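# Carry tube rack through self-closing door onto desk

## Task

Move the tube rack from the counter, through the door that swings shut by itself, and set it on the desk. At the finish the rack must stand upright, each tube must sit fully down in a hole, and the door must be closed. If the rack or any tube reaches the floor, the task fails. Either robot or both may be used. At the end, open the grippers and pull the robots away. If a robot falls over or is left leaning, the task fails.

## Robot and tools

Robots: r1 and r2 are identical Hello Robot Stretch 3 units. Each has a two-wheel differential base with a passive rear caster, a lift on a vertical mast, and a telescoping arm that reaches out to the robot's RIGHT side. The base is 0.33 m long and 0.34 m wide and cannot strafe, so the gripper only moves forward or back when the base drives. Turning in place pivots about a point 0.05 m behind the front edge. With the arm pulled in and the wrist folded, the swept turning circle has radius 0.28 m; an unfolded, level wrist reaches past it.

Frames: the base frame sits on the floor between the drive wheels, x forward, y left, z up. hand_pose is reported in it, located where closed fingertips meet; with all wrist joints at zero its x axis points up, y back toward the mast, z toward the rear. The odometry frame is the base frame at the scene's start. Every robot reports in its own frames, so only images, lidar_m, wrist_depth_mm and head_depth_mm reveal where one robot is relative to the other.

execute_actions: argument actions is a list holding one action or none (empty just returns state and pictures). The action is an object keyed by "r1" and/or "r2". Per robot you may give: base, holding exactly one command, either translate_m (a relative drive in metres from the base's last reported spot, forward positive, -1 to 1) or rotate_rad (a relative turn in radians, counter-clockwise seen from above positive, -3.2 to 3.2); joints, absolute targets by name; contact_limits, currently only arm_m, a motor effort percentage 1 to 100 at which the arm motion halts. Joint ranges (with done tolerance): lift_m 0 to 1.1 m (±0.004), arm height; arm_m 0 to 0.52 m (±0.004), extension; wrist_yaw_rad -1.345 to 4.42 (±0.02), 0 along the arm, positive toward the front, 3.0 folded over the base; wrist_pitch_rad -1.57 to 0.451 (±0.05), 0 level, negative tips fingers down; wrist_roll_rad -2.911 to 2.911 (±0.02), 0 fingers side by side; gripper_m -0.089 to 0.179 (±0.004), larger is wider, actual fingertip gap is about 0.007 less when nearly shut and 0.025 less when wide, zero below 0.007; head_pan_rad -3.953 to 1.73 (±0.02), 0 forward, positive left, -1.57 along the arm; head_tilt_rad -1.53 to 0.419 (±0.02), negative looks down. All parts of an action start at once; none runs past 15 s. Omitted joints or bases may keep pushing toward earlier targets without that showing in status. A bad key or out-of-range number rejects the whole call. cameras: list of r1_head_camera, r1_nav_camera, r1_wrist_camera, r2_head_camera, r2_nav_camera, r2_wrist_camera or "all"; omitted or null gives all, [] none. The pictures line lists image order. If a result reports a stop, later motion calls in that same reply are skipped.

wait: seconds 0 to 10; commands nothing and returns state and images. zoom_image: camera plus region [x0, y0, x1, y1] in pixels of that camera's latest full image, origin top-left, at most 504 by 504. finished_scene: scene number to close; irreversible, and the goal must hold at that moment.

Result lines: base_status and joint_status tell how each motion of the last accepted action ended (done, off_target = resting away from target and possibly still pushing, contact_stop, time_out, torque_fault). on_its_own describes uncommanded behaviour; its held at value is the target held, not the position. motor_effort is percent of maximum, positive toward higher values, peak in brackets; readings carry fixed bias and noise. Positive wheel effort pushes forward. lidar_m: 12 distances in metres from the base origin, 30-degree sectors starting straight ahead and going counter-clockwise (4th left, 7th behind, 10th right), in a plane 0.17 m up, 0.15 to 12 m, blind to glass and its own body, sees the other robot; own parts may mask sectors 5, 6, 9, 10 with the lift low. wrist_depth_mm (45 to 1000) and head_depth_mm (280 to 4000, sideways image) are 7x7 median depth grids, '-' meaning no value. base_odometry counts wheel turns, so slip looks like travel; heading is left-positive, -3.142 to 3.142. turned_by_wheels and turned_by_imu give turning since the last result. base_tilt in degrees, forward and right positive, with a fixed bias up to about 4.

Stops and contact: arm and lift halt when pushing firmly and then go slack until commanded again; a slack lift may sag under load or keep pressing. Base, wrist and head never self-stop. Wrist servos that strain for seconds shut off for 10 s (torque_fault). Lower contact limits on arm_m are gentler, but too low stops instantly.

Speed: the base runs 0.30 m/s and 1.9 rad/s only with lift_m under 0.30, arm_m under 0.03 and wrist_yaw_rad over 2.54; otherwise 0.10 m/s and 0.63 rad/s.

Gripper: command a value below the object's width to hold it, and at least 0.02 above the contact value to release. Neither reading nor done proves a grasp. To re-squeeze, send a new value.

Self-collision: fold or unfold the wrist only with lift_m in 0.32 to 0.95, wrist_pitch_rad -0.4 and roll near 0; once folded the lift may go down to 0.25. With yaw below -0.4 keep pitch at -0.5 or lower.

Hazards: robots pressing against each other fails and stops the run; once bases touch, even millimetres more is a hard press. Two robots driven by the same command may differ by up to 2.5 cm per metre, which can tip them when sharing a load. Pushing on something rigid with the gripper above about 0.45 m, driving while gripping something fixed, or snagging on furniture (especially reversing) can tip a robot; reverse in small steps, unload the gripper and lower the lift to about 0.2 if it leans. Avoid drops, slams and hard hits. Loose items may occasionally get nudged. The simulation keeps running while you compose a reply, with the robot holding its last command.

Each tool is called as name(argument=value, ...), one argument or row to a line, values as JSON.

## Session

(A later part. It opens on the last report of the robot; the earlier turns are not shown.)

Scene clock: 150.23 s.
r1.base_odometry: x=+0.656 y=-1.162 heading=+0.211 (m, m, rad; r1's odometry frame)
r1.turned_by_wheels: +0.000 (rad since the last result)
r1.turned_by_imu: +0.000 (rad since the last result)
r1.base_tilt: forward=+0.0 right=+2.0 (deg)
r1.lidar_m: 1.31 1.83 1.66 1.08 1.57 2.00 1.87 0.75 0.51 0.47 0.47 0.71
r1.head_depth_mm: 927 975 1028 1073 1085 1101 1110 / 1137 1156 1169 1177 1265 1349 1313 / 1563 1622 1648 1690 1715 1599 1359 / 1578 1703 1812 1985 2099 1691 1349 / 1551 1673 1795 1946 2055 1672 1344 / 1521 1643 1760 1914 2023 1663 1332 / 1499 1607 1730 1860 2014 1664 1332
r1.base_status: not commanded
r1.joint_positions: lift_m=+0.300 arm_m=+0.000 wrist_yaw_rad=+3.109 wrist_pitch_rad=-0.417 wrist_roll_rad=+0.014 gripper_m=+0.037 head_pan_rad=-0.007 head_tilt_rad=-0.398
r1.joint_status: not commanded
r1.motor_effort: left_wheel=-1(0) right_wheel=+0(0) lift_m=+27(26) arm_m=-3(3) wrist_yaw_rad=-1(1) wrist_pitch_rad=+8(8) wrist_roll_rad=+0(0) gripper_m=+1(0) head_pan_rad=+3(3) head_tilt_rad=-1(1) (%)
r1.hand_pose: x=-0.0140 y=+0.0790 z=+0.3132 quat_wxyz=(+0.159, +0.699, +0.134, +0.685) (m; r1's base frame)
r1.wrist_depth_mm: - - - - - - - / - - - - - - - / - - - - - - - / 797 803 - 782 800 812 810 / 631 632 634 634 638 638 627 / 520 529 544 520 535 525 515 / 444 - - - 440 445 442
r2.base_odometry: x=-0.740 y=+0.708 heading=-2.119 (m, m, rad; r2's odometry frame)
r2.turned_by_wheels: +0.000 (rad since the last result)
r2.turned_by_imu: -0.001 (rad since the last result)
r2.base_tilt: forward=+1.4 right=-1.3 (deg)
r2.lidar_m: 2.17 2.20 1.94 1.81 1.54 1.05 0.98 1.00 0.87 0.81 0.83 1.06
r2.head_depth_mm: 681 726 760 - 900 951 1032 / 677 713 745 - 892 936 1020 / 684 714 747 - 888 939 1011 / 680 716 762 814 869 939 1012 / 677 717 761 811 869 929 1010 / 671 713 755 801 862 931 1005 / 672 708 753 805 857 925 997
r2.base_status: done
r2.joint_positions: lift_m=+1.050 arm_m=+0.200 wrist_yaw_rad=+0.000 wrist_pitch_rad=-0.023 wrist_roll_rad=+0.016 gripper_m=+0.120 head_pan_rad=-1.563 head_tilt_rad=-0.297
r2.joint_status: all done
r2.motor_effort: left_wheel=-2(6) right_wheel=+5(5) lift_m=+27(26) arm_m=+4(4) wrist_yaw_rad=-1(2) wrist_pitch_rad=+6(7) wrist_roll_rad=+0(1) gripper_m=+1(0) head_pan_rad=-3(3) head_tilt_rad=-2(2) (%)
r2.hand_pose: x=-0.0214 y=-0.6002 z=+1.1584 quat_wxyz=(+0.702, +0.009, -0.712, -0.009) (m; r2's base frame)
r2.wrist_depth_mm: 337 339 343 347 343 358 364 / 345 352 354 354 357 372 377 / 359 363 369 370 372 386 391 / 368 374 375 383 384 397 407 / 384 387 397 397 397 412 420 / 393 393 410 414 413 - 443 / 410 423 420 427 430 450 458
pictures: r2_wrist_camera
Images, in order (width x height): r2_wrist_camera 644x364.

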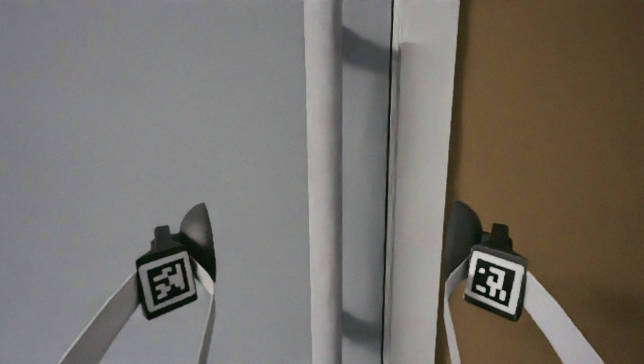

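execute_actions(
  actions=[
    {"r2":{"joints":{"arm_m":0.35},"contact_limits":{"arm_m":10}}},
  ],
  cameras=["r2_wrist_camera"],
)

execute_actions(
  actions=[
    {"r2":{"joints":{"gripper_m":-0.03}}},
  ],
  cameras=["r2_wrist_camera"],
)

execute_actions(
  actions=[
    {"r2":{"joints":{"arm_m":0.2}}},
  ],
  cameras=["r2_wrist_camera","r2_nav_camera"],
)

Scene clock: 153.07 s.
r1.base_odometry: x=+0.656 y=-1.162 heading=+0.211 (m, m, rad; r1's odometry frame)
r1.turned_by_wheels: +0.000 (rad since the last result)
r1.turned_by_imu: +0.000 (rad since the last result)
r1.base_tilt: forward=+0.4 right=+1.9 (deg)
r1.lidar_m: 1.31 1.83 1.66 1.08 1.56 1.98 1.87 0.75 0.51 0.47 0.47 0.71
r1.head_depth_mm: 924 971 1032 1079 1085 1103 1114 / 1140 1153 1170 1177 1260 1360 1327 / 1562 1613 1659 1683 1724 1600 1344 / 1581 1694 1824 1972 2111 1691 1343 / 1544 1663 1803 1943 2076 1681 1341 / 1537 1639 1771 1892 2022 1671 1337 / 1504 1608 1727 1863 2023 1654 1331
r1.base_status: not commanded
r1.joint_positions: lift_m=+0.300 arm_m=+0.000 wrist_yaw_rad=+3.109 wrist_pitch_rad=-0.417 wrist_roll_rad=+0.014 gripper_m=+0.037 head_pan_rad=-0.007 head_tilt_rad=-0.398
r1.joint_status: not commanded
r1.motor_effort: left_wheel=+0(0) right_wheel=+0(0) lift_m=+27(26) arm_m=-3(3) wrist_yaw_rad=+0(1) wrist_pitch_rad=+8(7) wrist_roll_rad=+0(0) gripper_m=+1(0) head_pan_rad=+3(3) head_tilt_rad=-1(1) (%)
r1.hand_pose: x=-0.0140 y=+0.0790 z=+0.3132 quat_wxyz=(+0.159, +0.699, +0.134, +0.685) (m; r1's base frame)
r1.wrist_depth_mm: - - - - - - - / - - - - - - - / - - - - - - - / 805 800 - 814 786 787 792 / 617 631 637 629 639 625 634 / 523 523 553 528 540 525 528 / 449 - - - 444 450 448
r2.base_odometry: x=-0.740 y=+0.708 heading=-2.119 (m, m, rad; r2's odometry frame)
r2.turned_by_wheels: +0.000 (rad since the last result)
r2.turned_by_imu: +0.000 (rad since the last result)
r2.base_tilt: forward=+1.4 right=-1.3 (deg)
r2.lidar_m: 2.17 2.20 1.95 1.81 1.54 1.05 0.98 1.00 0.87 0.81 0.83 1.06
r2.head_depth_mm: 683 724 760 831 881 951 1037 / 677 712 754 828 873 935 1022 / 681 713 746 832 872 938 1013 / 680 718 759 812 868 933 1009 / 678 715 760 810 867 932 1006 / 673 711 754 808 863 929 1006 / 667 709 754 800 860 920 999
r2.base_status: not commanded
r2.joint_positions: lift_m=+1.050 arm_m=+0.350 wrist_yaw_rad=+0.000 wrist_pitch_rad=-0.023 wrist_roll_rad=+0.016 gripper_m=+0.120 head_pan_rad=-1.563 head_tilt_rad=-0.297
r2.joint_status: all done
r2.motor_effort: left_wheel=-2(3) right_wheel=+4(5) lift_m=+26(26) arm_m=+4(3) wrist_yaw_rad=+0(2) wrist_pitch_rad=+6(6) wrist_roll_rad=+0(0) gripper_m=+0(0) head_pan_rad=-2(2) head_tilt_rad=-1(1) (%)
r2.contact_limits: arm_m 10 (drawing in: default 25, maximum 42; extending or still: default 35, maximum 57)
r2.hand_pose: x=-0.0214 y=-0.7502 z=+1.1584 quat_wxyz=(+0.702, +0.009, -0.712, -0.009) (m; r2's base frame)
r2.wrist_depth_mm: 201 202 205 135 211 201 216 / 206 208 213 139 216 207 225 / 214 217 218 144 225 216 232 / 220 222 227 149 231 225 241 / 229 230 236 156 241 245 250 / 237 237 244 161 251 - 261 / 242 247 253 169 261 255 270
pictures: r2_wrist_camera
Images, in order (width x height): r2_wrist_camera 644x364.

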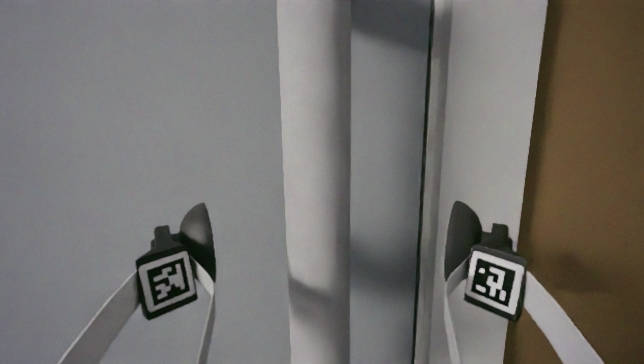

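Scene clock: 155.07 s.
r1.base_odometry: x=+0.656 y=-1.162 heading=+0.211 (m, m, rad; r1's odometry frame)
r1.turned_by_wheels: +0.000 (rad since the last result)
r1.turned_by_imu: +0.000 (rad since the last result)
r1.base_tilt: forward=+0.0 right=+1.8 (deg)
r1.lidar_m: 1.31 1.83 1.66 1.09 1.57 1.98 1.87 0.75 0.51 0.47 0.47 0.71
r1.head_depth_mm: 925 969 1036 1076 1089 1100 1114 / 1137 1159 1166 1174 1263 1353 1323 / 1554 1612 1647 1690 1729 1606 1350 / 1584 1688 1825 1998 2118 1690 1349 / 1549 1668 1796 1951 2052 1673 1339 / 1524 1634 1761 1909 2028 1673 1337 / 1509 1607 1728 1878 2003 1647 1337
r1.base_status: not commanded
r1.joint_positions: lift_m=+0.300 arm_m=+0.000 wrist_yaw_rad=+3.109 wrist_pitch_rad=-0.417 wrist_roll_rad=+0.014 gripper_m=+0.037 head_pan_rad=-0.007 head_tilt_rad=-0.398
r1.joint_status: not commanded
r1.motor_effort: left_wheel=-1(1) right_wheel=+0(0) lift_m=+27(26) arm_m=-3(3) wrist_yaw_rad=-1(1) wrist_pitch_rad=+8(8) wrist_roll_rad=+0(0) gripper_m=+0(0) head_pan_rad=+3(3) head_tilt_rad=-1(1) (%)
r1.hand_pose: x=-0.0140 y=+0.0790 z=+0.3132 quat_wxyz=(+0.159, +0.699, +0.134, +0.685) (m; r1's base frame)
r1.wrist_depth_mm: - - - - - - - / - - - - - - - / - - - - - - - / 805 792 - 791 799 822 789 / 640 632 638 630 635 634 626 / 515 521 543 523 531 530 523 / 446 - - - 445 443 444
r2.base_odometry: x=-0.740 y=+0.708 heading=-2.119 (m, m, rad; r2's odometry frame)
r2.turned_by_wheels: +0.000 (rad since the last result)
r2.turned_by_imu: +0.000 (rad since the last result)
r2.base_tilt: forward=+1.4 right=-1.3 (deg)
r2.lidar_m: 2.17 2.21 1.94 1.82 1.54 1.05 0.98 1.00 0.87 0.81 0.83 1.06
r2.head_depth_mm: 685 723 757 829 885 951 1032 / 677 711 754 826 867 937 1026 / 680 718 747 835 871 943 1011 / 679 717 761 820 870 936 1015 / 676 714 761 815 862 935 1011 / 673 714 759 803 860 925 1000 / 671 708 754 803 863 921 993
r2.base_status: not commanded
r2.joint_positions: lift_m=+1.050 arm_m=+0.350 wrist_yaw_rad=+0.011 wrist_pitch_rad=-0.023 wrist_roll_rad=+0.016 gripper_m=-0.029 head_pan_rad=-1.563 head_tilt_rad=-0.297
r2.joint_status: all done
r2.motor_effort: left_wheel=+0(3) right_wheel=-3(4) lift_m=+26(26) arm_m=+4(5) wrist_yaw_rad=-7(8) wrist_pitch_rad=+6(6) wrist_roll_rad=+1(0) gripper_m=-27(100) head_pan_rad=-2(2) head_tilt_rad=-2(1) (%)
r2.hand_pose: x=-0.0187 y=-0.7503 z=+1.1584 quat_wxyz=(+0.702, +0.012, -0.712, -0.005) (m; r2's base frame)
r2.wrist_depth_mm: 201 204 205 134 211 200 214 / 208 209 213 139 217 207 222 / 215 217 219 144 225 215 229 / 222 225 227 149 232 221 238 / 230 232 236 152 236 232 248 / 238 240 244 159 239 239 257 / 245 248 256 167 259 262 269
pictures: r2_wrist_camera
Images, in order (width x height): r2_wrist_camera 644x364.

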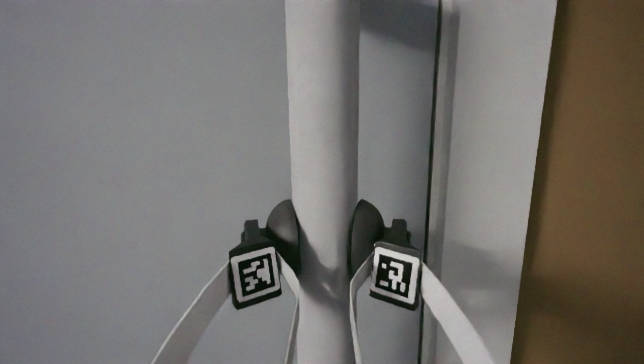

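Scene clock: 157.43 s.
r1.base_odometry: x=+0.656 y=-1.162 heading=+0.211 (m, m, rad; r1's odometry frame)
r1.turned_by_wheels: +0.000 (rad since the last result)
r1.turned_by_imu: +0.000 (rad since the last result)
r1.base_tilt: forward=+0.1 right=+2.0 (deg)
r1.lidar_m: 1.31 1.83 1.66 1.09 1.56 1.98 1.87 0.75 0.51 0.47 0.47 0.71
r1.head_depth_mm: 924 973 1026 1075 1089 1099 1117 / 1135 1152 1172 1175 1263 1351 1320 / 1561 1618 1653 1688 1716 1608 1353 / 1577 1692 1829 1983 2119 1688 1349 / 1547 1658 1794 1943 2047 1675 1342 / 1527 1635 1767 1902 2021 1665 1335 / 1506 1611 1733 1864 2026 1654 1328
r1.base_status: not commanded
r1.joint_positions: lift_m=+0.300 arm_m=+0.000 wrist_yaw_rad=+3.109 wrist_pitch_rad=-0.417 wrist_roll_rad=+0.014 gripper_m=+0.037 head_pan_rad=-0.007 head_tilt_rad=-0.398
r1.joint_status: not commanded
r1.motor_effort: left_wheel=-1(0) right_wheel=+0(0) lift_m=+27(27) arm_m=-3(3) wrist_yaw_rad=-1(1) wrist_pitch_rad=+8(7) wrist_roll_rad=+0(1) gripper_m=+0(0) head_pan_rad=+3(2) head_tilt_rad=-1(1) (%)
r1.hand_pose: x=-0.0140 y=+0.0790 z=+0.3132 quat_wxyz=(+0.159, +0.699, +0.134, +0.685) (m; r1's base frame)
r1.wrist_depth_mm: - - - - - - - / - - - - - - - / - - - - - - - / 795 784 - 787 810 803 789 / 635 639 638 642 624 633 627 / 525 523 541 531 538 538 527 / 447 - - - 441 448 440
r2.base_odometry: x=-0.740 y=+0.708 heading=-2.119 (m, m, rad; r2's odometry frame)
r2.turned_by_wheels: +0.000 (rad since the last result)
r2.turned_by_imu: -0.001 (rad since the last result)
r2.base_tilt: forward=+1.3 right=-1.4 (deg)
r2.lidar_m: 2.17 2.21 1.94 1.82 1.54 1.05 0.98 1.00 0.86 0.81 0.82 1.06
r2.head_depth_mm: 683 727 758 - 899 950 1031 / 677 710 740 - 890 936 1024 / 685 715 746 - 890 940 1016 / 680 719 765 811 867 940 1018 / 676 719 762 811 867 935 1014 / 674 714 757 806 862 931 1005 / 670 710 756 805 859 927 999
r2.base_status: not commanded
r2.joint_positions: lift_m=+1.050 arm_m=+0.200 wrist_yaw_rad=+0.001 wrist_pitch_rad=-0.021 wrist_roll_rad=+0.016 gripper_m=-0.026 head_pan_rad=-1.563 head_tilt_rad=-0.297
r2.joint_status: all done
r2.motor_effort: left_wheel=-2(4) right_wheel=+4(4) lift_m=+26(26) arm_m=-4(7) wrist_yaw_rad=+0(8) wrist_pitch_rad=+6(6) wrist_roll_rad=+0(0) gripper_m=-12(27) head_pan_rad=-2(3) head_tilt_rad=-2(1) (%)
r2.hand_pose: x=-0.0213 y=-0.6010 z=+1.1589 quat_wxyz=(+0.702, +0.008, -0.712, -0.008) (m; r2's base frame)
r2.wrist_depth_mm: 338 337 345 346 348 360 364 / 342 348 357 356 353 374 374 / 352 364 370 371 372 383 392 / 371 373 378 384 383 396 406 / 378 387 395 - 398 413 421 / 394 402 405 - 412 428 438 / 406 421 420 426 431 446 455
pictures: r2_nav_camera (sideways: a quarter turn counterclockwise sets it upright), r2_wrist_camera
Images, in order (width x height): r2_nav_camera 672x504, r2_wrist_camera 644x364.

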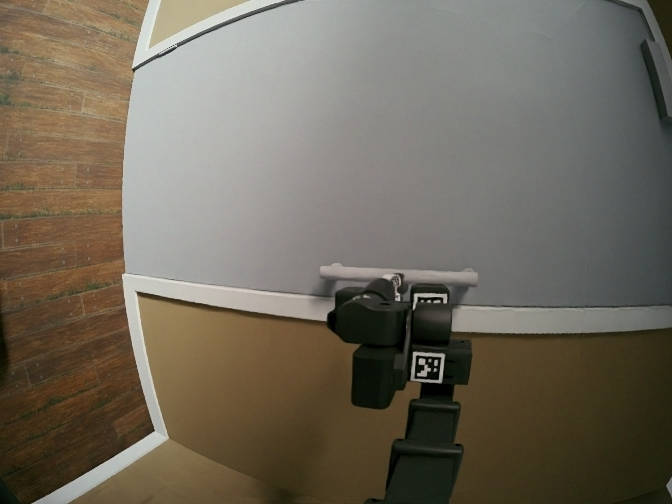

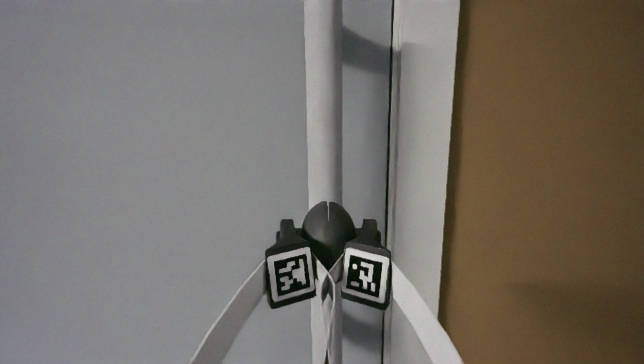

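execute_actions(
  actions=[
    {"r2":{"base":{"translate_m":0.1},"joints":{"lift_m":0.3}}},
  ],
  cameras=[],
)

execute_actions(
  actions=[
    {"r2":{"joints":{"arm_m":0.52},"contact_limits":{"arm_m":50}}},
  ],
  cameras=["r2_nav_camera","r1_nav_camera"],
)

Scene clock: 165.83 s.
r1.base_odometry: x=+0.656 y=-1.162 heading=+0.211 (m, m, rad; r1's odometry frame)
r1.turned_by_wheels: +0.000 (rad since the last result)
r1.turned_by_imu: +0.000 (rad since the last result)
r1.base_tilt: forward=+0.2 right=+1.8 (deg)
r1.lidar_m: 1.31 1.83 1.65 1.09 1.57 1.99 1.87 0.75 0.51 0.47 0.47 0.71
r1.head_depth_mm: 925 974 1029 1074 1086 1104 1109 / 1138 1152 1173 1176 1269 1358 1316 / 1567 1615 1649 1679 1715 1602 1352 / 1576 1688 1819 1973 2123 1684 1342 / 1543 1663 1800 1948 2078 1667 1346 / 1526 1639 1752 1907 2023 1661 1337 / 1501 1611 1728 1863 1997 1667 1335
r1.base_status: not commanded
r1.joint_positions: lift_m=+0.300 arm_m=+0.000 wrist_yaw_rad=+3.109 wrist_pitch_rad=-0.417 wrist_roll_rad=+0.014 gripper_m=+0.037 head_pan_rad=-0.007 head_tilt_rad=-0.398
r1.joint_status: not commanded
r1.motor_effort: left_wheel=-1(0) right_wheel=+0(0) lift_m=+27(27) arm_m=-3(3) wrist_yaw_rad=-1(0) wrist_pitch_rad=+8(8) wrist_roll_rad=+0(0) gripper_m=+0(0) head_pan_rad=+3(3) head_tilt_rad=-1(1) (%)
r1.hand_pose: x=-0.0140 y=+0.0790 z=+0.3132 quat_wxyz=(+0.159, +0.699, +0.134, +0.685) (m; r1's base frame)
r1.wrist_depth_mm: - - - - - - - / - - - - - - - / - - - - - - - / 789 803 - 794 803 793 794 / 630 638 631 633 640 622 626 / 513 532 541 516 538 528 520 / 447 - - - 443 446 445
r2.base_odometry: x=-0.793 y=+0.622 heading=-2.119 (m, m, rad; r2's odometry frame)
r2.turned_by_wheels: +0.000 (rad since the last result)
r2.turned_by_imu: -0.001 (rad since the last result)
r2.base_tilt: forward=+1.3 right=-1.3 (deg)
r2.lidar_m: 2.07 2.11 1.95 1.82 1.70 1.15 1.08 1.10 0.84 0.80 0.82 1.04
r2.head_depth_mm: 679 714 758 804 865 935 1020 / 677 710 739 795 868 936 1004 / 674 713 759 808 863 930 1008 / 671 713 754 803 857 925 1006 / 668 706 753 800 861 924 999 / 664 705 749 800 851 915 992 / 663 700 746 796 846 915 990
r2.base_status: done
r2.joint_positions: lift_m=+0.300 arm_m=+0.200 wrist_yaw_rad=+0.001 wrist_pitch_rad=-0.021 wrist_roll_rad=+0.016 gripper_m=-0.026 head_pan_rad=-1.563 head_tilt_rad=-0.297
r2.joint_status: all done
r2.motor_effort: left_wheel=-2(4) right_wheel=+3(9) lift_m=+20(19) arm_m=-4(4) wrist_yaw_rad=+0(1) wrist_pitch_rad=+6(6) wrist_roll_rad=+0(0) gripper_m=-12(12) head_pan_rad=-2(4) head_tilt_rad=-2(2) (%)
r2.hand_pose: x=-0.0213 y=-0.6010 z=+0.4093 quat_wxyz=(+0.702, +0.008, -0.712, -0.008) (m; r2's base frame)
r2.wrist_depth_mm: 326 331 336 337 344 341 352 / 336 339 344 351 357 351 366 / 350 352 358 363 373 366 378 / 360 363 373 377 384 381 395 / 373 380 380 - 395 391 410 / 385 395 397 - 410 407 426 / 398 406 413 419 429 429 444
pictures: none
No camera images: the call's "cameras" was empty. Leave "cameras" out to get every camera's image.

Scene clock: 170.07 s.
r1.base_odometry: x=+0.656 y=-1.162 heading=+0.211 (m, m, rad; r1's odometry frame)
r1.turned_by_wheels: +0.000 (rad since the last result)
r1.turned_by_imu: +0.000 (rad since the last result)
r1.base_tilt: forward=+0.1 right=+1.8 (deg)
r1.lidar_m: 1.31 1.83 1.65 1.08 1.57 1.99 1.87 0.75 0.51 0.47 0.46 0.71
r1.head_depth_mm: 923 969 1030 1077 1089 1099 1115 / 1133 1157 1170 1178 1263 1354 1328 / 1562 1606 1652 1688 1732 1601 1346 / 1573 1683 1833 1983 2104 1687 1350 / 1551 1675 1797 1941 2060 1672 1333 / 1527 1643 1762 1910 2033 1676 1338 / 1502 1605 1726 1871 2015 1661 1326
r1.base_status: not commanded
r1.joint_positions: lift_m=+0.300 arm_m=+0.000 wrist_yaw_rad=+3.109 wrist_pitch_rad=-0.417 wrist_roll_rad=+0.014 gripper_m=+0.037 head_pan_rad=-0.007 head_tilt_rad=-0.398
r1.joint_status: not commanded
r1.motor_effort: left_wheel=+0(0) right_wheel=+0(0) lift_m=+27(26) arm_m=-3(3) wrist_yaw_rad=-1(1) wrist_pitch_rad=+8(8) wrist_roll_rad=-1(1) gripper_m=+0(0) head_pan_rad=+3(2) head_tilt_rad=-1(1) (%)
r1.hand_pose: x=-0.0140 y=+0.0790 z=+0.3132 quat_wxyz=(+0.159, +0.699, +0.134, +0.685) (m; r1's base frame)
r1.wrist_depth_mm: - - - - - - - / - - - - - - - / - - - - - - - / 807 802 - 810 793 811 813 / 624 642 634 635 635 637 640 / 518 526 545 524 535 526 527 / 445 - - - 440 452 447
r2.base_odometry: x=-0.793 y=+0.622 heading=-2.119 (m, m, rad; r2's odometry frame)
r2.turned_by_wheels: +0.000 (rad since the last result)
r2.turned_by_imu: -0.015 (rad since the last result)
r2.base_tilt: forward=+1.4 right=-1.4 (deg)
r2.lidar_m: 2.07 2.11 1.96 1.82 1.72 1.16 1.08 1.10 0.85 0.80 0.81 1.04
r2.head_depth_mm: 675 715 760 812 873 948 1031 / 677 715 746 798 873 939 1013 / 676 715 760 811 870 939 1018 / 669 707 754 806 864 931 1009 / 668 708 752 800 858 923 1000 / 662 705 747 794 852 915 993 / 661 701 742 789 847 903 990
r2.base_status: not commanded
r2.joint_positions: lift_m=+0.300 arm_m=+0.391 wrist_yaw_rad=+0.001 wrist_pitch_rad=-0.016 wrist_roll_rad=+0.016 gripper_m=-0.026 head_pan_rad=-1.564 head_tilt_rad=-0.301
r2.joint_status: arm_m contact_stop (moved +0.191 of +0.320)
r2.on_its_own: arm_m is slack since a contact_stop, until your next command for it (your +0.520 is given up)
r2.motor_effort: left_wheel=+0(14) right_wheel=+0(29) lift_m=+21(22) arm_m=+0(63) wrist_yaw_rad=-1(18) wrist_pitch_rad=+4(33) wrist_roll_rad=+1(0) gripper_m=-12(14) head_pan_rad=-2(2) head_tilt_rad=+0(1) (%)
r2.contact_limits: arm_m 50 (drawing in: default 25, maximum 42; extending or still: default 35, maximum 57)
r2.hand_pose: x=-0.0213 y=-0.7923 z=+0.4107 quat_wxyz=(+0.702, +0.006, -0.713, -0.006) (m; r2's base frame)
r2.wrist_depth_mm: 156 157 160 163 167 169 172 / 160 161 166 168 171 175 178 / 166 168 171 174 177 182 184 / 171 173 177 179 183 188 188 / 176 178 182 - 191 195 196 / 182 186 188 - 198 202 198 / 189 192 197 201 205 210 202
pictures: r1_nav_camera (sideways: a quarter turn counterclockwise sets it upright), r2_nav_camera (sideways: a quarter turn counterclockwise sets it upright)
Images, in order (width x height): r1_nav_camera 672x504, r2_nav_camera 672x504.

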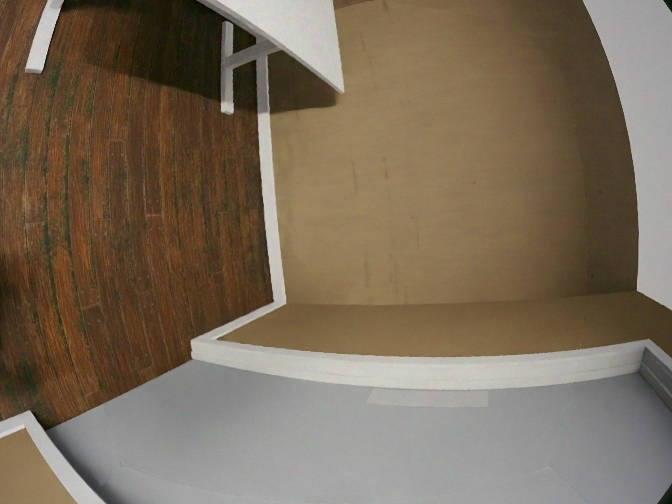

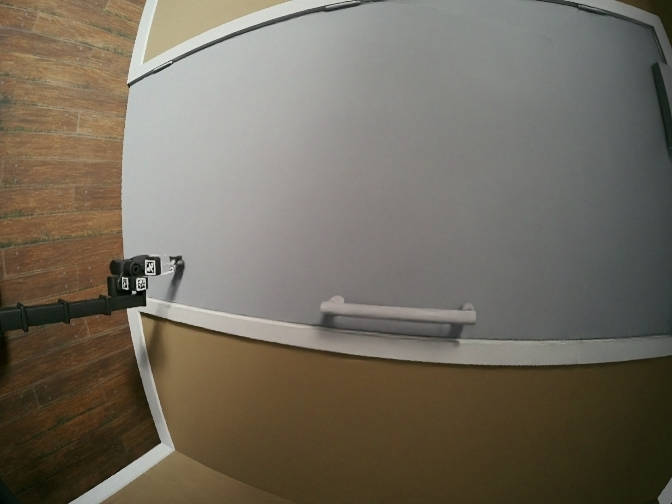

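execute_actions(
  actions=[
    {"r1":{"base":{"translate_m":1.0},"joints":{"lift_m":0.25}},"r2":{"base":{"translate_m":-0.1},"joints":{"arm_m":0.2,"lift_m":1.05,"gripper_m":0.12}}},
  ],
  cameras=[],
)

execute_actions(
  actions=[
    {"r1":{"base":{"rotate_rad":-1.55}},"r2":{"joints":{"arm_m":0.37}}},
  ],
  cameras=["r1_nav_camera","r2_wrist_camera"],
)

Scene clock: 178.90 s.
r1.base_odometry: x=+1.633 y=-0.952 heading=+0.211 (m, m, rad; r1's odometry frame)
r1.turned_by_wheels: +0.000 (rad since the last result)
r1.turned_by_imu: -0.005 (rad since the last result)
r1.base_tilt: forward=+0.4 right=+2.0 (deg)
r1.lidar_m: 0.89 0.90 1.14 1.34 1.36 2.12 2.49 0.71 0.48 0.41 0.36 0.47
r1.head_depth_mm: 672 684 690 700 706 717 724 / 753 800 851 902 915 933 945 / 741 797 860 938 1023 1135 1233 / 728 780 841 915 1002 1106 1230 / 717 771 831 897 981 1082 1196 / 706 757 814 880 962 1058 1169 / 693 745 797 864 940 1029 1147
r1.base_status: done
r1.joint_positions: lift_m=+0.250 arm_m=+0.000 wrist_yaw_rad=+3.109 wrist_pitch_rad=-0.417 wrist_roll_rad=+0.014 gripper_m=+0.037 head_pan_rad=-0.007 head_tilt_rad=-0.398
r1.joint_status: all done
r1.motor_effort: left_wheel=+0(4) right_wheel=-1(5) lift_m=+28(27) arm_m=-3(3) wrist_yaw_rad=-1(1) wrist_pitch_rad=+8(8) wrist_roll_rad=+0(0) gripper_m=+1(0) head_pan_rad=+3(3) head_tilt_rad=-1(1) (%)
r1.hand_pose: x=-0.0140 y=+0.0790 z=+0.2632 quat_wxyz=(+0.159, +0.699, +0.134, +0.685) (m; r1's base frame)
r1.wrist_depth_mm: - - - - - - 854 / - - - - - - 877 / 915 949 - 960 962 965 857 / 704 710 - 719 712 723 717 / 566 564 559 559 546 549 567 / 467 501 - - 472 462 465 / - - - - 391 397 399
r2.base_odometry: x=-0.740 y=+0.708 heading=-2.119 (m, m, rad; r2's odometry frame)
r2.turned_by_wheels: +0.000 (rad since the last result)
r2.turned_by_imu: -0.001 (rad since the last result)
r2.base_tilt: forward=+1.3 right=-1.3 (deg)
r2.lidar_m: 2.17 2.20 1.94 1.81 1.56 1.05 0.98 1.00 0.87 0.81 0.83 1.05
r2.head_depth_mm: 690 735 763 - 911 960 1051 / 681 717 743 - 896 954 1037 / 685 721 758 - 897 945 1019 / 681 721 764 824 873 941 1023 / 677 716 763 814 871 936 1014 / 674 712 755 808 868 925 1005 / 668 707 752 802 857 926 998
r2.base_status: done
r2.joint_positions: lift_m=+1.050 arm_m=+0.200 wrist_yaw_rad=+0.000 wrist_pitch_rad=-0.016 wrist_roll_rad=+0.016 gripper_m=+0.120 head_pan_rad=-1.564 head_tilt_rad=-0.301
r2.joint_status: all done
r2.motor_effort: left_wheel=+0(3) right_wheel=+0(6) lift_m=+26(27) arm_m=-4(3) wrist_yaw_rad=-1(0) wrist_pitch_rad=+4(4) wrist_roll_rad=+0(1) gripper_m=+0(92) head_pan_rad=-3(2) head_tilt_rad=+0(0) (%)
r2.hand_pose: x=-0.0214 y=-0.6011 z=+1.1603 quat_wxyz=(+0.702, +0.006, -0.713, -0.006) (m; r2's base frame)
r2.wrist_depth_mm: 335 338 347 353 346 363 371 / 345 353 353 362 362 376 385 / 359 362 369 373 375 388 396 / 364 374 381 385 384 402 413 / 379 387 394 400 399 416 431 / 394 396 412 417 419 - 446 / 408 418 424 431 435 451 465
pictures: none
No camera images: the call's "cameras" was empty. Leave "cameras" out to get every camera's image.

Scene clock: 181.40 s.
r1.base_odometry: x=+1.633 y=-0.952 heading=-1.338 (m, m, rad; r1's odometry frame)
r1.turned_by_wheels: -1.550 (rad since the last result)
r1.turned_by_imu: -1.527 (rad since the last result)
r1.base_tilt: forward=+0.1 right=+1.9 (deg)
r1.lidar_m: 0.38 0.36 0.48 0.89 0.91 1.17 1.65 1.36 2.18 2.01 0.68 0.47
r1.head_depth_mm: 353 380 411 449 493 546 615 / 349 375 406 442 484 535 603 / 344 369 399 435 476 526 589 / 340 363 392 427 468 515 576 / 335 358 386 419 458 505 563 / 331 354 380 413 445 482 535 / 307 322 337 349 354 380 417
r1.base_status: done
r1.joint_positions: lift_m=+0.250 arm_m=+0.000 wrist_yaw_rad=+3.109 wrist_pitch_rad=-0.417 wrist_roll_rad=+0.014 gripper_m=+0.037 head_pan_rad=-0.007 head_tilt_rad=-0.398
r1.joint_status: not commanded
r1.motor_effort: left_wheel=+2(8) right_wheel=-5(10) lift_m=+26(26) arm_m=-3(3) wrist_yaw_rad=-1(1) wrist_pitch_rad=+8(8) wrist_roll_rad=+0(0) gripper_m=-1(0) head_pan_rad=+3(2) head_tilt_rad=-1(1) (%)
r1.hand_pose: x=-0.0140 y=+0.0790 z=+0.2632 quat_wxyz=(+0.159, +0.699, +0.134, +0.685) (m; r1's base frame)
r1.wrist_depth_mm: 789 805 825 834 844 536 377 / 815 865 - 935 904 559 386 / 886 906 - 948 851 562 386 / 698 714 - 694 700 551 395 / 551 557 562 557 559 522 399 / 469 492 - - 475 465 385 / - - - - 386 393 375
r2.base_odometry: x=-0.740 y=+0.708 heading=-2.119 (m, m, rad; r2's odometry frame)
r2.turned_by_wheels: +0.000 (rad since the last result)
r2.turned_by_imu: +0.000 (rad since the last result)
r2.base_tilt: forward=+1.3 right=-1.4 (deg)
r2.lidar_m: 2.18 2.21 1.94 1.81 1.56 1.05 0.98 0.99 0.87 0.81 0.83 1.05
r2.head_depth_mm: 691 731 760 834 889 966 1049 / 679 719 758 835 878 953 1038 / 683 723 749 834 876 948 1017 / 682 718 755 816 873 939 1022 / 678 714 761 813 868 934 1014 / 675 712 758 806 862 928 1006 / 670 708 754 801 860 921 998
r2.base_status: not commanded
r2.joint_positions: lift_m=+1.050 arm_m=+0.370 wrist_yaw_rad=+0.000 wrist_pitch_rad=-0.016 wrist_roll_rad=+0.016 gripper_m=+0.120 head_pan_rad=-1.564 head_tilt_rad=-0.301
r2.joint_status: all done
r2.motor_effort: left_wheel=-1(0) right_wheel=+0(0) lift_m=+26(26) arm_m=+4(6) wrist_yaw_rad=+0(2) wrist_pitch_rad=+4(4) wrist_roll_rad=+0(1) gripper_m=+0(0) head_pan_rad=-2(2) head_tilt_rad=+0(0) (%)
r2.hand_pose: x=-0.0214 y=-0.7705 z=+1.1603 quat_wxyz=(+0.702, +0.006, -0.713, -0.006) (m; r2's base frame)
r2.wrist_depth_mm: 183 187 187 192 195 187 203 / 190 193 192 198 199 194 210 / 195 198 200 203 207 200 219 / 202 204 206 141 214 209 225 / 208 211 213 144 221 227 233 / 215 217 221 148 231 - 245 / 222 227 231 152 237 240 252
pictures: r1_nav_camera (sideways: a quarter turn counterclockwise sets it upright), r2_wrist_camera
Images, in order (width x height): r1_nav_camera 672x504, r2_wrist_camera 644x364.

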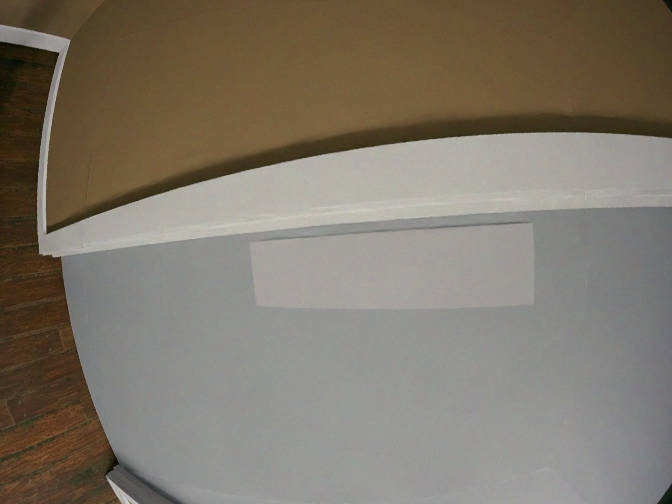

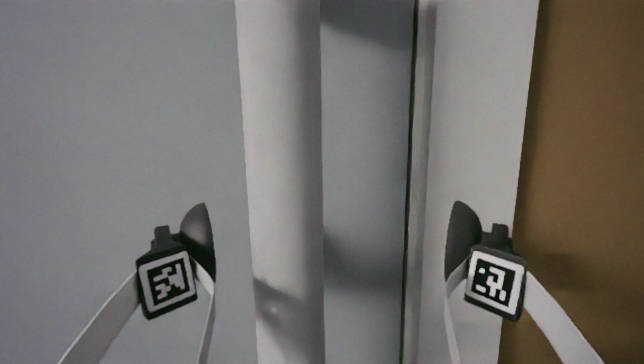

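execute_actions(
  actions=[
    {"r1":{"base":{"rotate_rad":1.55}},"r2":{"joints":{"gripper_m":-0.05}}},
  ],
  cameras=[],
)

execute_actions(
  actions=[
    {"r1":{"base":{"translate_m":-0.25}}},
  ],
  cameras=[],
)

execute_actions(
  actions=[
    {"r1":{"base":{"rotate_rad":-1.55}}},
  ],
  cameras=[],
)

execute_actions(
  actions=[
    {"r1":{"base":{"translate_m":0.6}},"r2":{"joints":{"arm_m":0.25},"contact_limits":{"arm_m":42}}},
  ],
  cameras=["r2_wrist_camera","r2_nav_camera"],
)

Scene clock: 185.00 s.
r1.base_odometry: x=+1.633 y=-0.952 heading=+0.211 (m, m, rad; r1's odometry frame)
r1.turned_by_wheels: +1.550 (rad since the last result)
r1.turned_by_imu: +1.526 (rad since the last result)
r1.base_tilt: forward=+0.1 right=+1.9 (deg)
r1.lidar_m: 0.89 0.90 1.14 1.34 1.36 2.12 2.51 0.71 0.48 0.41 0.36 0.47
r1.head_depth_mm: 671 681 689 698 705 717 724 / 752 801 850 900 917 930 943 / 741 796 860 935 1026 1135 1234 / 729 781 845 915 1004 1103 1230 / 719 768 826 897 984 1081 1205 / 704 754 815 882 955 1053 1171 / 694 742 800 862 938 1032 1144
r1.base_status: done
r1.joint_positions: lift_m=+0.250 arm_m=+0.000 wrist_yaw_rad=+3.109 wrist_pitch_rad=-0.417 wrist_roll_rad=+0.014 gripper_m=+0.037 head_pan_rad=-0.007 head_tilt_rad=-0.398
r1.joint_status: not commanded
r1.motor_effort: left_wheel=-3(6) right_wheel=+4(13) lift_m=+26(26) arm_m=-3(3) wrist_yaw_rad=+0(0) wrist_pitch_rad=+8(7) wrist_roll_rad=+0(0) gripper_m=-1(1) head_pan_rad=+3(3) head_tilt_rad=-1(1) (%)
r1.hand_pose: x=-0.0140 y=+0.0790 z=+0.2632 quat_wxyz=(+0.159, +0.699, +0.134, +0.685) (m; r1's base frame)
r1.wrist_depth_mm: - - - - - - 868 / - - - - - - 905 / 948 958 - 931 948 976 857 / 710 704 - 704 696 709 699 / 564 563 560 557 552 563 565 / 466 499 - - 467 462 462 / - - - - 390 394 399
r2.base_odometry: x=-0.740 y=+0.708 heading=-2.119 (m, m, rad; r2's odometry frame)
r2.turned_by_wheels: +0.000 (rad since the last result)
r2.turned_by_imu: +0.018 (rad since the last result)
r2.base_tilt: forward=+1.3 right=-1.2 (deg)
r2.lidar_m: 2.18 2.22 1.93 1.82 1.52 1.04 0.98 0.99 0.87 0.81 0.83 1.07
r2.head_depth_mm: 679 722 749 826 883 954 1037 / 673 709 744 820 869 949 1027 / 679 713 743 832 871 933 1020 / 675 717 755 805 872 936 1018 / 672 715 759 809 864 933 1011 / 671 712 755 803 864 927 1011 / 669 707 752 804 858 928 1006
r2.base_status: not commanded
r2.joint_positions: lift_m=+1.050 arm_m=+0.371 wrist_yaw_rad=+0.049 wrist_pitch_rad=-0.008 wrist_roll_rad=+0.016 gripper_m=-0.045 head_pan_rad=-1.564 head_tilt_rad=-0.301
r2.joint_status: gripper_m off_target (ended at -0.045, target -0.050)
r2.on_its_own: wrist_yaw_rad is held at +0.052, not at your +0.000, by its stall guard, which is not easing now
r2.motor_effort: left_wheel=+1(10) right_wheel=-2(30) lift_m=+26(26) arm_m=-10(10) wrist_yaw_rad=+2(26) wrist_pitch_rad=+2(4) wrist_roll_rad=+0(0) gripper_m=-26(100) head_pan_rad=-2(3) head_tilt_rad=+0(0) (%)
r2.hand_pose: x=-0.0090 y=-0.7715 z=+1.1623 quat_wxyz=(+0.701, +0.021, -0.712, +0.014) (m; r2's base frame)
r2.wrist_depth_mm: 185 186 187 112 187 176 185 / 192 191 192 116 192 180 189 / 198 198 198 120 198 184 198 / 204 205 205 124 206 191 204 / 212 211 211 127 212 199 212 / 218 219 220 131 221 205 220 / 227 228 228 137 229 212 228
pictures: none
No camera images: the call's "cameras" was empty. Leave "cameras" out to get every camera's image.

Scene clock: 187.53 s.
r1.base_odometry: x=+1.389 y=-1.004 heading=+0.211 (m, m, rad; r1's odometry frame)
r1.turned_by_wheels: +0.000 (rad since the last result)
r1.turned_by_imu: +0.001 (rad since the last result)
r1.base_tilt: forward=+0.1 right=+1.9 (deg)
r1.lidar_m: 1.07 1.15 1.38 1.63 1.64 2.09 2.61 0.71 0.51 0.47 0.48 0.49
r1.head_depth_mm: 725 735 742 753 764 771 779 / 930 948 960 977 991 1004 1018 / 958 1030 1111 1195 1297 1415 1311 / 943 1008 1090 1186 1290 1428 1346 / 925 991 1072 1159 1267 1394 1343 / 913 975 1053 1141 1243 1355 1337 / 898 962 1032 1116 1216 1335 1333
r1.base_status: done
r1.joint_positions: lift_m=+0.250 arm_m=+0.000 wrist_yaw_rad=+3.109 wrist_pitch_rad=-0.417 wrist_roll_rad=+0.014 gripper_m=+0.037 head_pan_rad=-0.007 head_tilt_rad=-0.398
r1.joint_status: not commanded
r1.motor_effort: left_wheel=-3(9) right_wheel=+4(8) lift_m=+27(27) arm_m=-3(3) wrist_yaw_rad=-1(1) wrist_pitch_rad=+8(7) wrist_roll_rad=-1(0) gripper_m=+0(0) head_pan_rad=+2(3) head_tilt_rad=+0(1) (%)
r1.hand_pose: x=-0.0140 y=+0.0790 z=+0.2632 quat_wxyz=(+0.159, +0.699, +0.134, +0.685) (m; r1's base frame)
r1.wrist_depth_mm: - - - - - - - / - - - - - - - / 945 949 - 934 - 928 950 / 707 702 - 713 707 707 722 / 565 571 554 558 566 552 553 / 461 499 - - 473 464 460 / - - - - 395 396 402
r2.base_odometry: x=-0.740 y=+0.708 heading=-2.119 (m, m, rad; r2's odometry frame)
r2.turned_by_wheels: +0.000 (rad since the last result)
r2.turned_by_imu: -0.002 (rad since the last result)
r2.base_tilt: forward=+1.3 right=-1.3 (deg)
r2.lidar_m: 2.17 2.21 1.94 1.81 1.53 1.04 0.98 1.00 0.87 0.81 0.83 1.07
r2.head_depth_mm: 682 725 754 825 885 953 1035 / 673 712 746 818 876 947 1027 / 678 714 743 828 870 938 1020 / 677 717 757 811 871 938 1019 / 675 716 760 808 865 932 1012 / 672 713 751 808 863 932 1007 / 670 710 750 804 860 926 1005
r2.base_status: not commanded
r2.joint_positions: lift_m=+1.050 arm_m=+0.371 wrist_yaw_rad=+0.048 wrist_pitch_rad=-0.010 wrist_roll_rad=+0.016 gripper_m=-0.035 head_pan_rad=-1.564 head_tilt_rad=-0.301
r2.joint_status: not commanded
r2.on_its_own: wrist_yaw_rad is held at +0.052, not at your +0.000, by its stall guard, which is not easing now; gripper_m is held at -0.036, not at your -0.050, by its stall guard, which is still easing
r2.motor_effort: left_wheel=+0(1) right_wheel=+1(1) lift_m=+26(26) arm_m=-10(10) wrist_yaw_rad=+2(2) wrist_pitch_rad=+2(2) wrist_roll_rad=+0(1) gripper_m=-29(30) head_pan_rad=-2(3) head_tilt_rad=+0(0) (%)
r2.hand_pose: x=-0.0092 y=-0.7715 z=+1.1619 quat_wxyz=(+0.702, +0.021, -0.712, +0.013) (m; r2's base frame)
r2.wrist_depth_mm: 187 188 188 113 189 177 185 / 192 193 193 117 195 182 191 / 198 199 201 121 200 187 199 / 205 205 206 125 207 193 206 / 213 213 214 129 214 200 214 / 219 220 220 133 221 207 222 / 227 229 230 139 231 214 230
pictures: none
No camera images: the call's "cameras" was empty. Leave "cameras" out to get every camera's image.

Scene clock: 189.70 s.
r1.base_odometry: x=+1.389 y=-1.004 heading=-1.339 (m, m, rad; r1's odometry frame)
r1.turned_by_wheels: -1.550 (rad since the last result)
r1.turned_by_imu: -1.526 (rad since the last result)
r1.base_tilt: forward=+0.2 right=+2.0 (deg)
r1.lidar_m: 0.47 0.48 0.50 1.13 1.15 1.38 1.63 1.23 2.14 2.14 0.71 0.50
r1.head_depth_mm: 377 407 441 480 527 586 659 / 373 401 434 472 519 574 645 / 368 395 427 465 509 562 631 / 364 390 421 458 500 552 614 / 358 385 416 450 492 542 602 / 354 380 409 443 482 532 590 / 350 375 403 437 475 522 579
r1.base_status: done
r1.joint_positions: lift_m=+0.250 arm_m=+0.000 wrist_yaw_rad=+3.109 wrist_pitch_rad=-0.417 wrist_roll_rad=+0.014 gripper_m=+0.037 head_pan_rad=-0.007 head_tilt_rad=-0.398
r1.joint_status: not commanded
r1.motor_effort: left_wheel=+2(8) right_wheel=-5(9) lift_m=+27(27) arm_m=-3(3) wrist_yaw_rad=+0(1) wrist_pitch_rad=+8(8) wrist_roll_rad=-1(0) gripper_m=+0(0) head_pan_rad=+3(2) head_tilt_rad=+0(1) (%)
r1.hand_pose: x=-0.0140 y=+0.0790 z=+0.2632 quat_wxyz=(+0.159, +0.699, +0.134, +0.685) (m; r1's base frame)
r1.wrist_depth_mm: 986 990 - - 1000 577 400 / - - - - - 591 408 / 952 988 - 951 883 602 428 / 713 712 - 707 705 582 467 / 553 562 563 557 560 532 506 / 469 501 - - 474 462 464 / - - - - 393 394 396
r2.base_odometry: x=-0.740 y=+0.708 heading=-2.119 (m, m, rad; r2's odometry frame)
r2.turned_by_wheels: +0.000 (rad since the last result)
r2.turned_by_imu: -0.001 (rad since the last result)
r2.base_tilt: forward=+1.3 right=-1.2 (deg)
r2.lidar_m: 2.18 2.21 1.93 1.81 1.53 1.04 0.98 1.00 0.87 0.81 0.83 1.06
r2.head_depth_mm: 686 724 755 826 887 955 1035 / 676 710 747 822 872 950 1031 / 679 716 746 834 874 941 1022 / 679 717 765 811 871 939 1022 / 674 715 759 811 868 932 1014 / 674 712 756 806 865 933 1012 / 672 709 753 801 859 924 1001
r2.base_status: not commanded
r2.joint_positions: lift_m=+1.050 arm_m=+0.371 wrist_yaw_rad=+0.048 wrist_pitch_rad=-0.012 wrist_roll_rad=+0.016 gripper_m=-0.025 head_pan_rad=-1.564 head_tilt_rad=-0.301
r2.joint_status: not commanded
r2.on_its_own: wrist_yaw_rad is held at +0.052, not at your +0.000, by its stall guard, which is not easing now; gripper_m is held at -0.026, not at your -0.050, by its stall guard, which is still easing
r2.motor_effort: left_wheel=+0(0) right_wheel=+0(1) lift_m=+26(26) arm_m=-10(10) wrist_yaw_rad=+1(3) wrist_pitch_rad=+3(3) wrist_roll_rad=+0(0) gripper_m=-25(28) head_pan_rad=-3(3) head_tilt_rad=+0(0) (%)
r2.hand_pose: x=-0.0092 y=-0.7714 z=+1.1613 quat_wxyz=(+0.702, +0.022, -0.712, +0.012) (m; r2's base frame)
r2.wrist_depth_mm: 188 187 188 115 189 178 186 / 193 194 194 118 195 183 194 / 200 200 200 122 201 188 200 / 206 207 206 126 209 195 209 / 214 213 214 130 215 202 215 / 221 221 222 135 224 209 224 / 229 230 231 140 232 216 232
pictures: none
No camera images: the call's "cameras" was empty. Leave "cameras" out to get every camera's image.

Scene clock: 193.40 s.
r1.base_odometry: x=+1.527 y=-1.588 heading=-1.338 (m, m, rad; r1's odometry frame)
r1.turned_by_wheels: +0.001 (rad since the last result)
r1.turned_by_imu: -0.039 (rad since the last result)
r1.base_tilt: forward=+0.1 right=+1.8 (deg)
r1.lidar_m: - - 0.15 0.19 0.35 1.50 2.09 1.66 2.68 0.23 0.15 -
r1.head_depth_mm: - - - - - - - / - - - - - - - / - - - - - - - / - - - - - - - / - - - - - - - / - - - - - - - / - - - - - - -
r1.base_status: translate_m off_target (by the wheels' count: +0.5998 of +0.6000)
r1.joint_positions: lift_m=+0.250 arm_m=+0.000 wrist_yaw_rad=+3.108 wrist_pitch_rad=-0.417 wrist_roll_rad=+0.014 gripper_m=+0.037 head_pan_rad=+0.015 head_tilt_rad=-0.370
r1.joint_status: not commanded
r1.on_its_own: left_wheel is at rest, and its effort (+27) is outside its rest range (-18 to +18)
r1.motor_effort: left_wheel=+27(62) right_wheel=+9(73) lift_m=+37(39) arm_m=-1(3) wrist_yaw_rad=+0(15) wrist_pitch_rad=+8(8) wrist_roll_rad=+0(1) gripper_m=-1(1) head_pan_rad=-7(10) head_tilt_rad=-14(18) (%)
r1.hand_pose: x=-0.0137 y=+0.0793 z=+0.2628 quat_wxyz=(+0.159, +0.699, +0.134, +0.684) (m; r1's base frame)
r1.wrist_depth_mm: 991 - 337 359 201 111 76 / - - - 390 204 112 76 / 960 958 - 415 208 113 77 / 712 700 - 460 211 114 78 / 562 558 556 515 202 115 78 / 459 500 - - 174 115 78 / - - - - 209 117 79
r2.base_odometry: x=-0.740 y=+0.708 heading=-2.119 (m, m, rad; r2's odometry frame)
r2.turned_by_wheels: +0.000 (rad since the last result)
r2.turned_by_imu: +0.053 (rad since the last result)
r2.base_tilt: forward=+1.4 right=-1.3 (deg)
r2.lidar_m: 2.19 2.25 1.90 1.81 1.42 1.01 0.97 0.99 0.85 0.74 0.78 1.12
r2.head_depth_mm: 669 712 751 802 872 932 1017 / 611 649 - - 859 926 1011 / 614 644 610 - 796 845 916 / 620 654 696 746 797 857 927 / 625 663 704 753 806 864 937 / 633 668 711 762 820 880 959 / 639 678 722 772 827 895 972
r2.base_status: not commanded
r2.joint_positions: lift_m=+1.050 arm_m=+0.250 wrist_yaw_rad=+0.050 wrist_pitch_rad=-0.017 wrist_roll_rad=+0.016 gripper_m=-0.019 head_pan_rad=-1.564 head_tilt_rad=-0.302
r2.joint_status: all done
r2.on_its_own: wrist_yaw_rad is held at +0.052, not at your +0.000, by its stall guard, which is not easing now; gripper_m is held at -0.020, not at your -0.050, by its stall guard, which is not easing now
r2.motor_effort: left_wheel=+0(26) right_wheel=+0(58) lift_m=+23(27) arm_m=+4(21) wrist_yaw_rad=+1(14) wrist_pitch_rad=+5(6) wrist_roll_rad=+0(1) gripper_m=-10(26) head_pan_rad=-2(2) head_tilt_rad=+0(0) (%)
r2.contact_limits: arm_m 42 (drawing in: default 25, maximum 42; extending or still: default 35, maximum 57)
r2.hand_pose: x=-0.0086 y=-0.6502 z=+1.1603 quat_wxyz=(+0.702, +0.024, -0.712, +0.011) (m; r2's base frame)
r2.wrist_depth_mm: 262 252 244 234 159 280 291 / 272 262 249 243 166 291 300 / 281 270 261 251 236 301 309 / 292 280 268 258 244 311 320 / 304 291 280 - 255 326 335 / 316 302 292 - 261 339 344 / 331 317 300 288 195 353 358
pictures: r2_nav_camera (sideways: a quarter turn counterclockwise sets it upright), r2_wrist_camera
Images, in order (width x height): r2_nav_camera 672x504, r2_wrist_camera 644x364.

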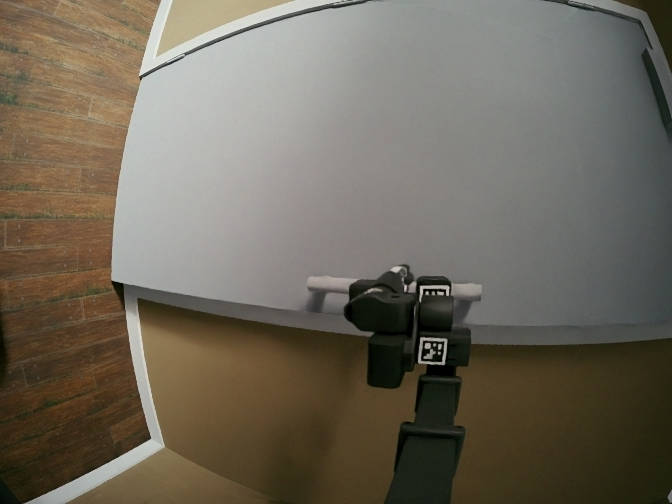

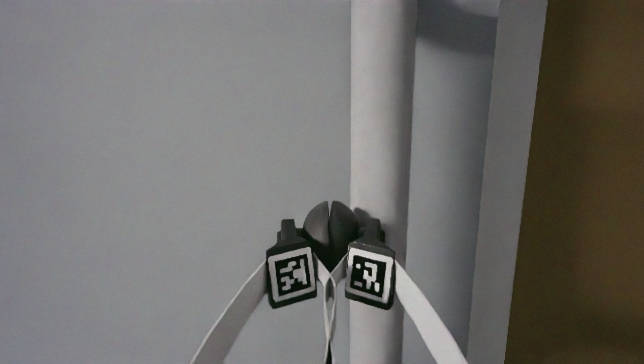

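Ajar now. Clear r2's arm and keep pushing.

execute_actions(
  actions=[
    {"r1":{"base":{"translate_m":0.5}},"r2":{"joints":{"arm_m":0.0,"wrist_yaw_rad":1.5}}},
  ],
  cameras=["r2_nav_camera","r1_nav_camera"],
)

Scene clock: 196.93 s.
r1.base_odometry: x=+1.643 y=-2.074 heading=-1.337 (m, m, rad; r1's odometry frame)
r1.turned_by_wheels: +0.001 (rad since the last result)
r1.turned_by_imu: -0.030 (rad since the last result)
r1.base_tilt: forward=-0.1 right=+1.9 (deg)
r1.lidar_m: - - 0.15 0.19 0.35 1.48 2.10 1.67 2.63 0.23 0.15 -
r1.head_depth_mm: - - - - - - - / - - - - - - - / - - - - - - - / - - - - - - - / - - - - - - - / - - - - - - - / - - - - - - -
r1.base_status: translate_m off_target (by the wheels' count: +0.4998 of +0.5000)
r1.joint_positions: lift_m=+0.250 arm_m=+0.000 wrist_yaw_rad=+3.108 wrist_pitch_rad=-0.417 wrist_roll_rad=+0.014 gripper_m=+0.037 head_pan_rad=+0.012 head_tilt_rad=-0.374
r1.joint_status: not commanded
r1.on_its_own: left_wheel is at rest, and its effort (+27) is outside its rest range (-18 to +18)
r1.motor_effort: left_wheel=+27(52) right_wheel=+8(75) lift_m=+38(39) arm_m=-1(1) wrist_yaw_rad=+0(2) wrist_pitch_rad=+8(9) wrist_roll_rad=+0(0) gripper_m=+0(1) head_pan_rad=-5(10) head_tilt_rad=-12(20) (%)
r1.hand_pose: x=-0.0137 y=+0.0793 z=+0.2628 quat_wxyz=(+0.159, +0.699, +0.134, +0.684) (m; r1's base frame)
r1.wrist_depth_mm: 977 - 347 - 200 111 76 / - - - 405 204 112 77 / 958 939 - 446 207 113 77 / 705 697 - 486 211 114 78 / 560 564 568 528 202 115 78 / 463 494 - - 174 116 78 / - - - - 209 117 79
r2.base_odometry: x=-0.740 y=+0.708 heading=-2.119 (m, m, rad; r2's odometry frame)
r2.turned_by_wheels: +0.000 (rad since the last result)
r2.turned_by_imu: -0.001 (rad since the last result)
r2.base_tilt: forward=+1.4 right=-1.4 (deg)
r2.lidar_m: 2.19 2.25 1.89 1.81 1.42 1.01 0.97 0.99 0.86 0.71 0.76 1.12
r2.head_depth_mm: 672 712 761 813 - - - / 586 624 670 786 - - - / 593 619 600 693 678 - - / 600 632 677 718 769 829 873 / 606 644 684 728 780 843 887 / 617 652 693 739 792 859 - / 623 663 705 753 - - -
r2.base_status: not commanded
r2.joint_positions: lift_m=+1.050 arm_m=+0.001 wrist_yaw_rad=+1.499 wrist_pitch_rad=-0.017 wrist_roll_rad=+0.016 gripper_m=-0.019 head_pan_rad=-1.564 head_tilt_rad=-0.302
r2.joint_status: all done
r2.on_its_own: gripper_m is held at -0.020, not at your -0.050, by its stall guard, which is not easing now
r2.motor_effort: left_wheel=+0(0) right_wheel=-1(0) lift_m=+23(23) arm_m=-4(7) wrist_yaw_rad=+0(3) wrist_pitch_rad=+4(4) wrist_roll_rad=+0(0) gripper_m=-9(9) head_pan_rad=-3(2) head_tilt_rad=+1(0) (%)
r2.hand_pose: x=+0.2338 y=-0.1638 z=+1.1603 quat_wxyz=(+0.518, +0.490, -0.517, +0.474) (m; r2's base frame)
r2.wrist_depth_mm: - - - - - - 746 / - - - - - - 737 / - - - - - - 753 / - - - - - - 749 / - - - - - - 763 / - - - - - - 749 / - - - - - - 757
pictures: r1_nav_camera (sideways: a quarter turn counterclockwise sets it upright), r2_nav_camera (sideways: a quarter turn counterclockwise sets it upright)
Images, in order (width x height): r1_nav_camera 672x504, r2_nav_camera 672x504.

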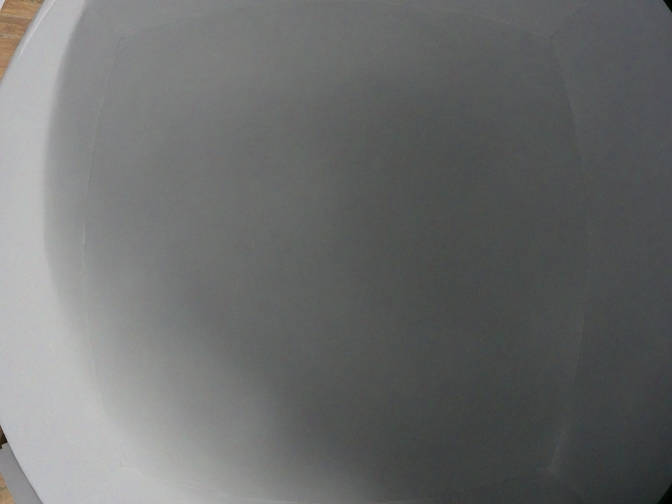

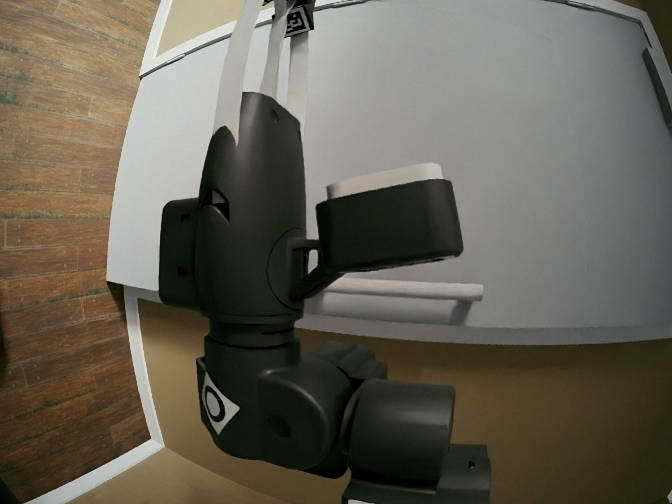

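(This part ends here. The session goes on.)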